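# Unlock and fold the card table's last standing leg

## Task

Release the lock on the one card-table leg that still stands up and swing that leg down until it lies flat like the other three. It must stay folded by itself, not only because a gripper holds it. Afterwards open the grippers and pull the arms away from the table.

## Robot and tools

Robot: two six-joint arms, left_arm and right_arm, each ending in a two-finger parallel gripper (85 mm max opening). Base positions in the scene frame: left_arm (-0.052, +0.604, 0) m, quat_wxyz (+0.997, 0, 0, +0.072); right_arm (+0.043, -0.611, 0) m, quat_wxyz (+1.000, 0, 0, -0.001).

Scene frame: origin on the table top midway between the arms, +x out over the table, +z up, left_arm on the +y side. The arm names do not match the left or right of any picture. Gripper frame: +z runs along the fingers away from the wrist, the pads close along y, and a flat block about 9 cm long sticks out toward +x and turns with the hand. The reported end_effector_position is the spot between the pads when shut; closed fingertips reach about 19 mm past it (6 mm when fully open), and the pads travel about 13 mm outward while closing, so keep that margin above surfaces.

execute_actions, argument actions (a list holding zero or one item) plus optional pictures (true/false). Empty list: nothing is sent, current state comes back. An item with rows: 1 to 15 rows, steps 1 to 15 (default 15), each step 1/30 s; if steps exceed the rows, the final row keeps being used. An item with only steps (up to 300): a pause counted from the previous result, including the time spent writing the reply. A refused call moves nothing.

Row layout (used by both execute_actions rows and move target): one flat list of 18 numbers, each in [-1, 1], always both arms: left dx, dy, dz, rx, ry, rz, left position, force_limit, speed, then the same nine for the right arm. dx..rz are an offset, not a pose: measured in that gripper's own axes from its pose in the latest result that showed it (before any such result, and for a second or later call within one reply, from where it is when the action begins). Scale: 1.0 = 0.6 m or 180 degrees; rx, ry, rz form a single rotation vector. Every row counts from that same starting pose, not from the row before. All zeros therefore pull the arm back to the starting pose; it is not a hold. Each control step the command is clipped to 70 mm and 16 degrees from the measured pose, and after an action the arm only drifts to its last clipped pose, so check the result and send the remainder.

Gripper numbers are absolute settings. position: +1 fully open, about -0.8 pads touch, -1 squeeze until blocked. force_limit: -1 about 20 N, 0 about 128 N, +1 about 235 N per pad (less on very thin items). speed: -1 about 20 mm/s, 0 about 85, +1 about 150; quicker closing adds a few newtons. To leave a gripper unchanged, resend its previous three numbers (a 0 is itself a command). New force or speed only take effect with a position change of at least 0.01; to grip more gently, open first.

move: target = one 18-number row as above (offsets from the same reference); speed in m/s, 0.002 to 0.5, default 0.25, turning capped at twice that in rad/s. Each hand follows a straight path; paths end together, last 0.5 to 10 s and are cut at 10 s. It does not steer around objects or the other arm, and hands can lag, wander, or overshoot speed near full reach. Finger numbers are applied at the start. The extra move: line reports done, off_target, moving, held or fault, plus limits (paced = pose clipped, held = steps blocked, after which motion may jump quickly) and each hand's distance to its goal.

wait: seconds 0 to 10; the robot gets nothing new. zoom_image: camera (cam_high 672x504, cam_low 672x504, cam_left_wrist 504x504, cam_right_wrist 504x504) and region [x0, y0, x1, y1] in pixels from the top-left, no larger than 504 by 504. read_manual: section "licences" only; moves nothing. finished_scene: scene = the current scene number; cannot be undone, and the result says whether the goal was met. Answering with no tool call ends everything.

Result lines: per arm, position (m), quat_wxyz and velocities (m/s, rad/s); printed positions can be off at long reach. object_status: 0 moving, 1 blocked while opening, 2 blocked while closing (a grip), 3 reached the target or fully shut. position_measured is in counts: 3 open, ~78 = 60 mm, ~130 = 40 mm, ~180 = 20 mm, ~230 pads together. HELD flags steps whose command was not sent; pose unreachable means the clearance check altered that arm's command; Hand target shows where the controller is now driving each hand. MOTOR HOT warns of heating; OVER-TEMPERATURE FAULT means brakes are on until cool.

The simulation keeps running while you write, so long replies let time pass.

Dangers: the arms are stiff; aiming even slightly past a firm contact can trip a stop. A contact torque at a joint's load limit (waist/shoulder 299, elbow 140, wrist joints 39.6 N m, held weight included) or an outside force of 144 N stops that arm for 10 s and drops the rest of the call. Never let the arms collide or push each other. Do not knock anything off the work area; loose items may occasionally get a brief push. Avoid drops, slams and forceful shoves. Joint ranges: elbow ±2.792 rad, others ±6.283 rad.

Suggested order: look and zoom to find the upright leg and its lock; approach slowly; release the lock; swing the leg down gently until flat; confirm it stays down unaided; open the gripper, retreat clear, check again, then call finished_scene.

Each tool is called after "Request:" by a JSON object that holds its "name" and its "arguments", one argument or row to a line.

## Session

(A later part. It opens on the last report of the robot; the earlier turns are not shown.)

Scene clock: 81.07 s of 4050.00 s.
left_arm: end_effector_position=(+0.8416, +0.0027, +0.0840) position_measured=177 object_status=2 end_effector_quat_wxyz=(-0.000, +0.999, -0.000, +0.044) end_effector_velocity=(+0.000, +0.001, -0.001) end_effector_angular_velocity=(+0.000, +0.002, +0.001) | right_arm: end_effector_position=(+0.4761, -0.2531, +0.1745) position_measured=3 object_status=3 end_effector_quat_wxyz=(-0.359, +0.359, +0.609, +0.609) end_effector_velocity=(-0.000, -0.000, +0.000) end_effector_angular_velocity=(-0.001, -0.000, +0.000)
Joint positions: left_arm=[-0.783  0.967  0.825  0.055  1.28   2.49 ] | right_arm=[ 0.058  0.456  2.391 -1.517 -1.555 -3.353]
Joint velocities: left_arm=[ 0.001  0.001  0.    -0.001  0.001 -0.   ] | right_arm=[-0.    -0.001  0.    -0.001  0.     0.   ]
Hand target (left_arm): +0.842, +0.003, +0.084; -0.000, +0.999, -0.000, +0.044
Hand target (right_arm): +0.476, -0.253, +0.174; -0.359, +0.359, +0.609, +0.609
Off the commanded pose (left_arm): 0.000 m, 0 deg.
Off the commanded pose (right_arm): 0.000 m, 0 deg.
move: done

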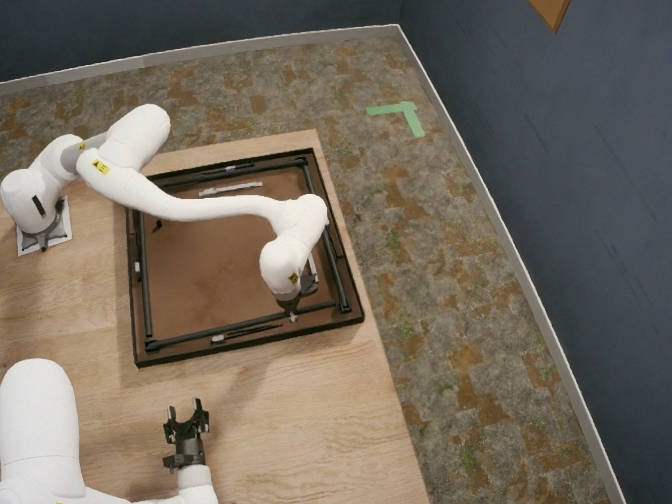

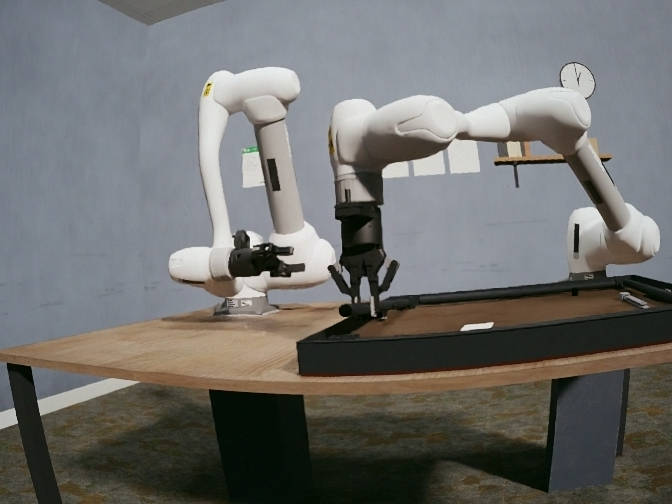

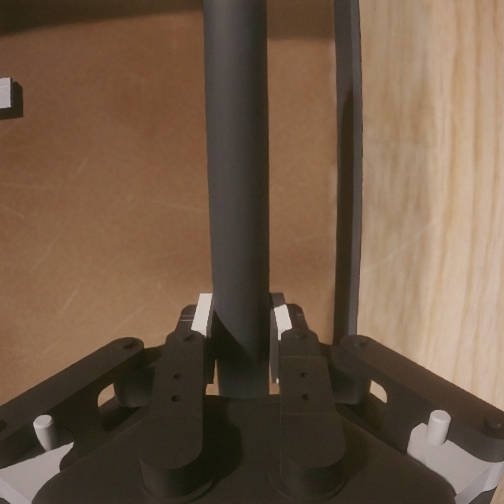

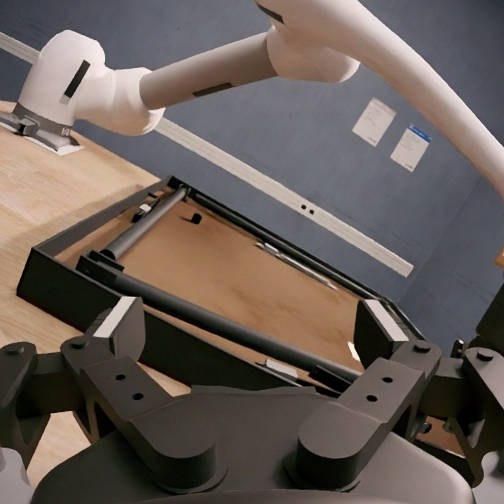

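Request:
{"name": "move", "arguments": {
  "target": [0,0,0.056,0,-0.02,0,-1,-0.85,-0.3, 0,0,0,0,0,0,1,-0.5,-0.3],
  "speed": 0.03
}}

Request:
{"name": "move", "arguments": {
  "target": [0,0,0,0,0,0,-0.15,-0.85,-0.6, 0,0,0,0,0,0,1,-0.5,-0.3]
}}

Request:
{"name": "move", "arguments": {
  "target": [0,0,-0.25,0,0,0,-0.15,-0.85,-0.6, 0,0,0,0,0,0,1,-0.5,-0.3],
  "speed": 0.1
}}

Scene clock: 91.40 s of 4050.00 s.
left_arm: end_effector_position=(+0.8446, +0.0027, +0.0506) position_measured=177 object_status=2 end_effector_quat_wxyz=(-0.000, +1.000, -0.000, +0.012) end_effector_velocity=(+0.000, +0.000, -0.000) end_effector_angular_velocity=(-0.000, -0.000, +0.001) | right_arm: end_effector_position=(+0.4761, -0.2531, +0.1745) position_measured=3 object_status=3 end_effector_quat_wxyz=(-0.359, +0.359, +0.609, +0.609) end_effector_velocity=(-0.001, +0.000, +0.001) end_effector_angular_velocity=(-0.000, -0.001, +0.001)
Joint positions: left_arm=[-0.771  1.022  0.776  0.015  1.324  2.512] | right_arm=[ 0.058  0.456  2.391 -1.517 -1.555 -3.353]
Joint velocities: left_arm=[ 0.     0.    -0.    -0.    -0.    -0.001] | right_arm=[ 0.    -0.002  0.001 -0.001 -0.     0.   ]
Hand target (left_arm): +0.845, +0.003, +0.051; -0.000, +1.000, -0.000, +0.012
Hand target (right_arm): +0.476, -0.253, +0.174; -0.359, +0.359, +0.609, +0.609
Off the commanded pose (left_arm): 0.000 m, 0 deg.
Off the commanded pose (right_arm): 0.000 m, 0 deg.
After step 90, 6.00 s passed at rest.
move: done

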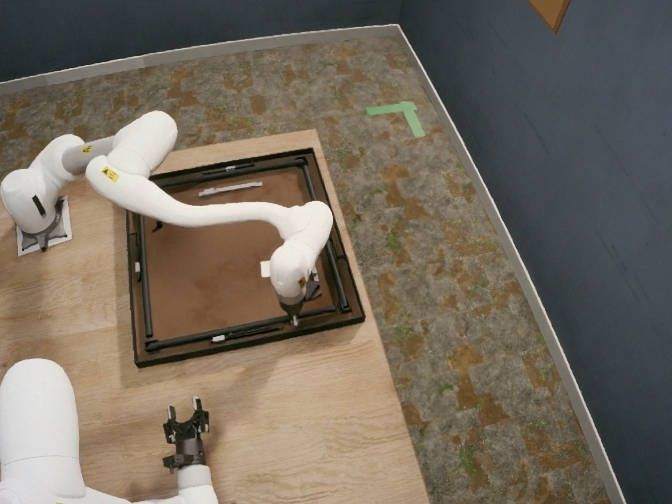

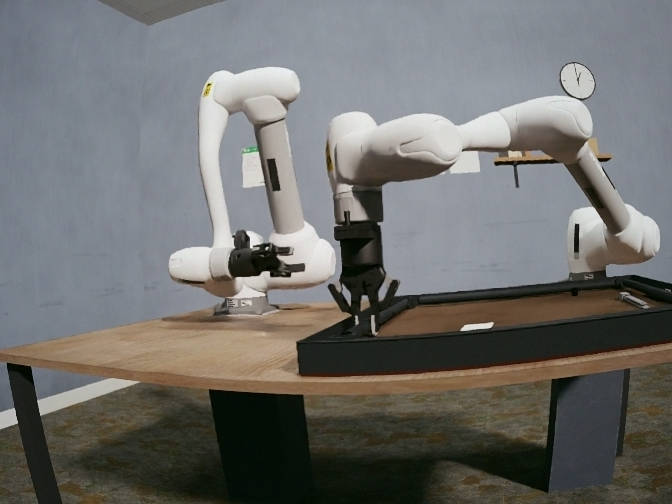

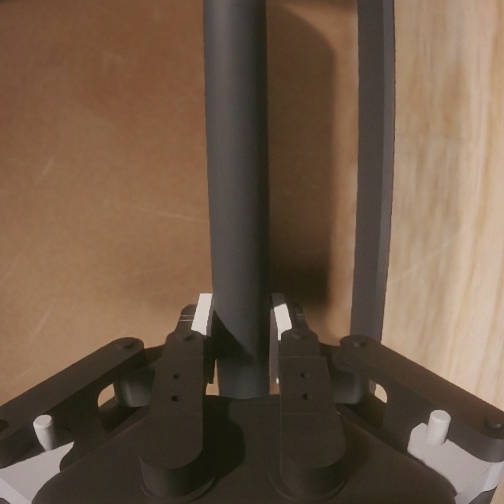

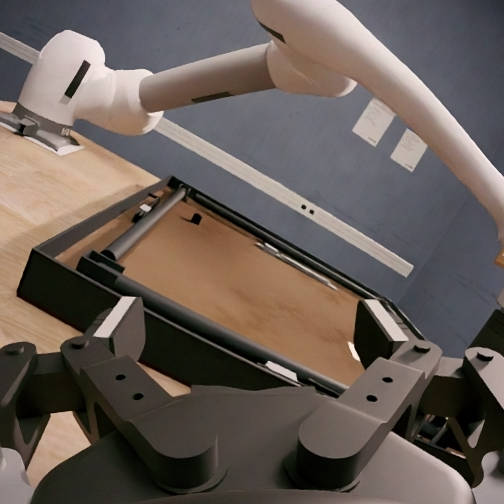

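Scene clock: 91.97 s of 4050.00 s.
left_arm: end_effector_position=(+0.8446, +0.0027, +0.0506) position_measured=148 object_status=0 end_effector_quat_wxyz=(-0.000, +1.000, -0.000, +0.012) end_effector_velocity=(-0.001, -0.001, +0.000) end_effector_angular_velocity=(+0.000, -0.000, -0.002) | right_arm: end_effector_position=(+0.4761, -0.2531, +0.1745) position_measured=3 object_status=3 end_effector_quat_wxyz=(-0.359, +0.359, +0.609, +0.609) end_effector_velocity=(-0.000, -0.000, -0.000) end_effector_angular_velocity=(+0.001, +0.002, -0.002)
Joint positions: left_arm=[-0.771  1.022  0.776  0.015  1.324  2.512] | right_arm=[ 0.058  0.456  2.391 -1.517 -1.555 -3.353]
Joint velocities: left_arm=[-0.001 -0.     0.     0.001  0.     0.   ] | right_arm=[ 0.    -0.     0.002  0.002  0.     0.   ]
Hand target (left_arm): +0.845, +0.003, +0.051; -0.000, +1.000, -0.000, +0.012
Hand target (right_arm): +0.476, -0.253, +0.174; -0.359, +0.359, +0.609, +0.609
Off the commanded pose (left_arm): 0.000 m, 0 deg.
Off the commanded pose (right_arm): 0.000 m, 0 deg.
move: done

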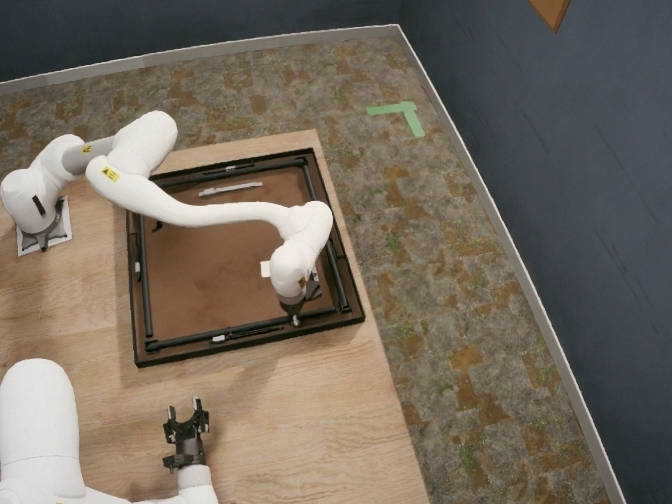

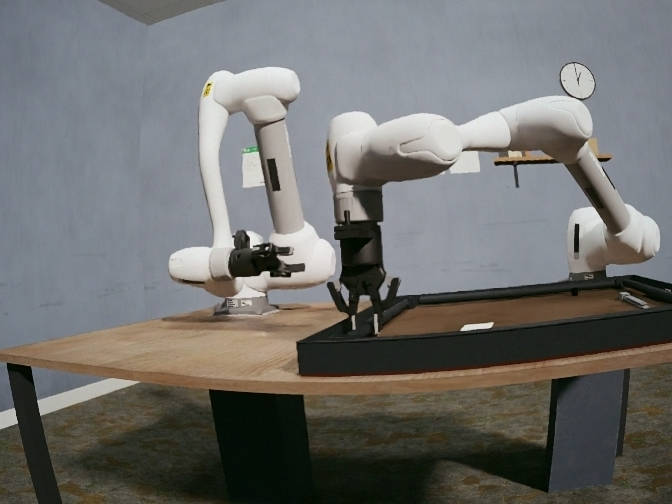

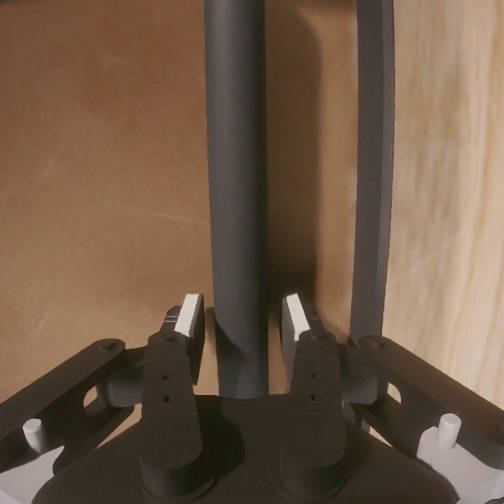

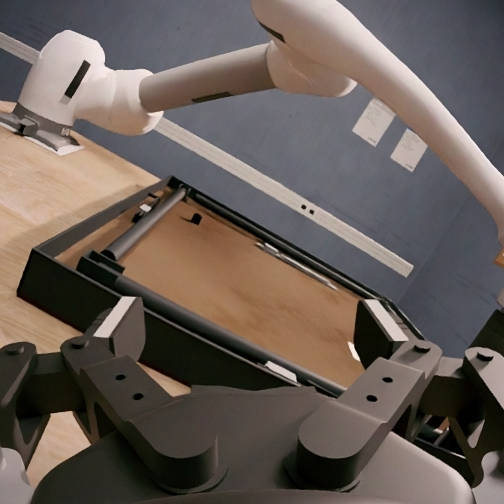

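Scene clock: 93.77 s of 4050.00 s.
left_arm: end_effector_position=(+0.8409, +0.0027, +0.2006) position_measured=148 object_status=3 end_effector_quat_wxyz=(-0.000, +1.000, -0.000, +0.012) end_effector_velocity=(-0.000, -0.000, -0.001) end_effector_angular_velocity=(+0.001, +0.001, -0.001) | right_arm: end_effector_position=(+0.4761, -0.2531, +0.1745) position_measured=3 object_status=3 end_effector_quat_wxyz=(-0.359, +0.359, +0.609, +0.609) end_effector_velocity=(-0.001, +0.000, -0.002) end_effector_angular_velocity=(-0.001, +0.004, +0.002)
Joint positions: left_arm=[-0.773  0.97   0.606  0.015  1.546  2.513] | right_arm=[ 0.058  0.456  2.391 -1.517 -1.555 -3.353]
Joint velocities: left_arm=[-0.     0.001 -0.    -0.     0.001  0.   ] | right_arm=[ 0.     0.003  0.001 -0.001  0.    -0.001]
Hand target (left_arm): +0.841, +0.003, +0.201; -0.000, +1.000, -0.000, +0.012
Hand target (right_arm): +0.476, -0.253, +0.174; -0.359, +0.359, +0.609, +0.609
Off the commanded pose (left_arm): 0.000 m, 0 deg.
Off the commanded pose (right_arm): 0.000 m, 0 deg.
move: done

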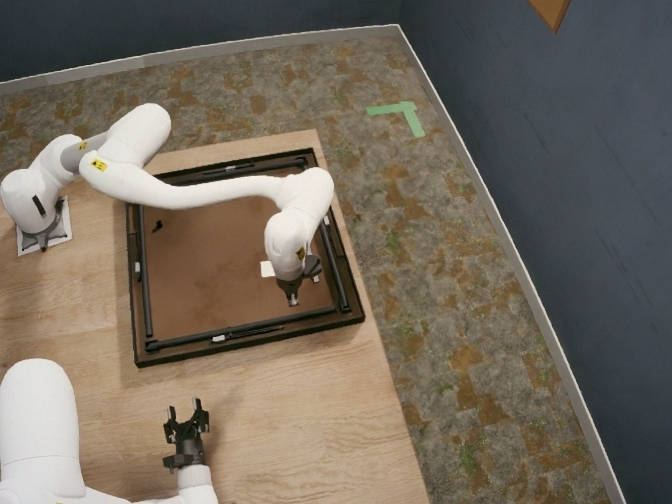

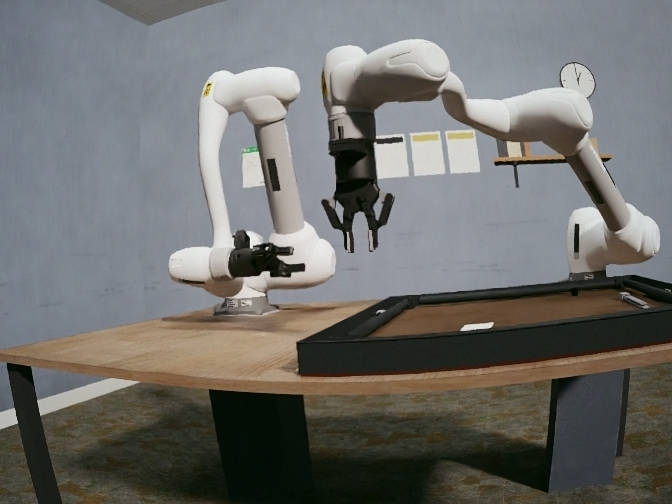

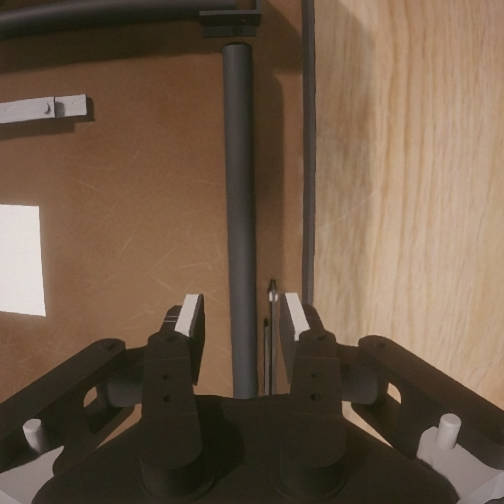

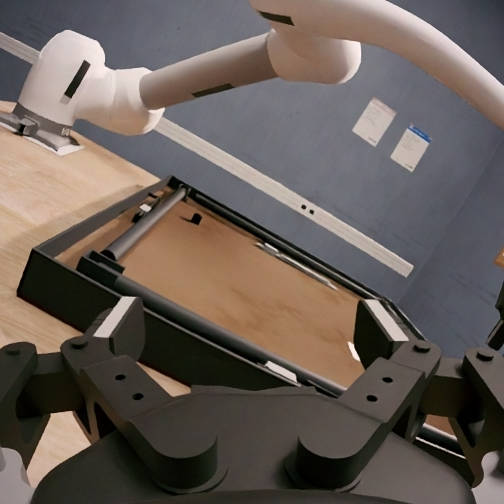

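Request:
{"name": "finished_scene", "arguments": {
  "scene": 2
}}

The scene is finished: the task was done.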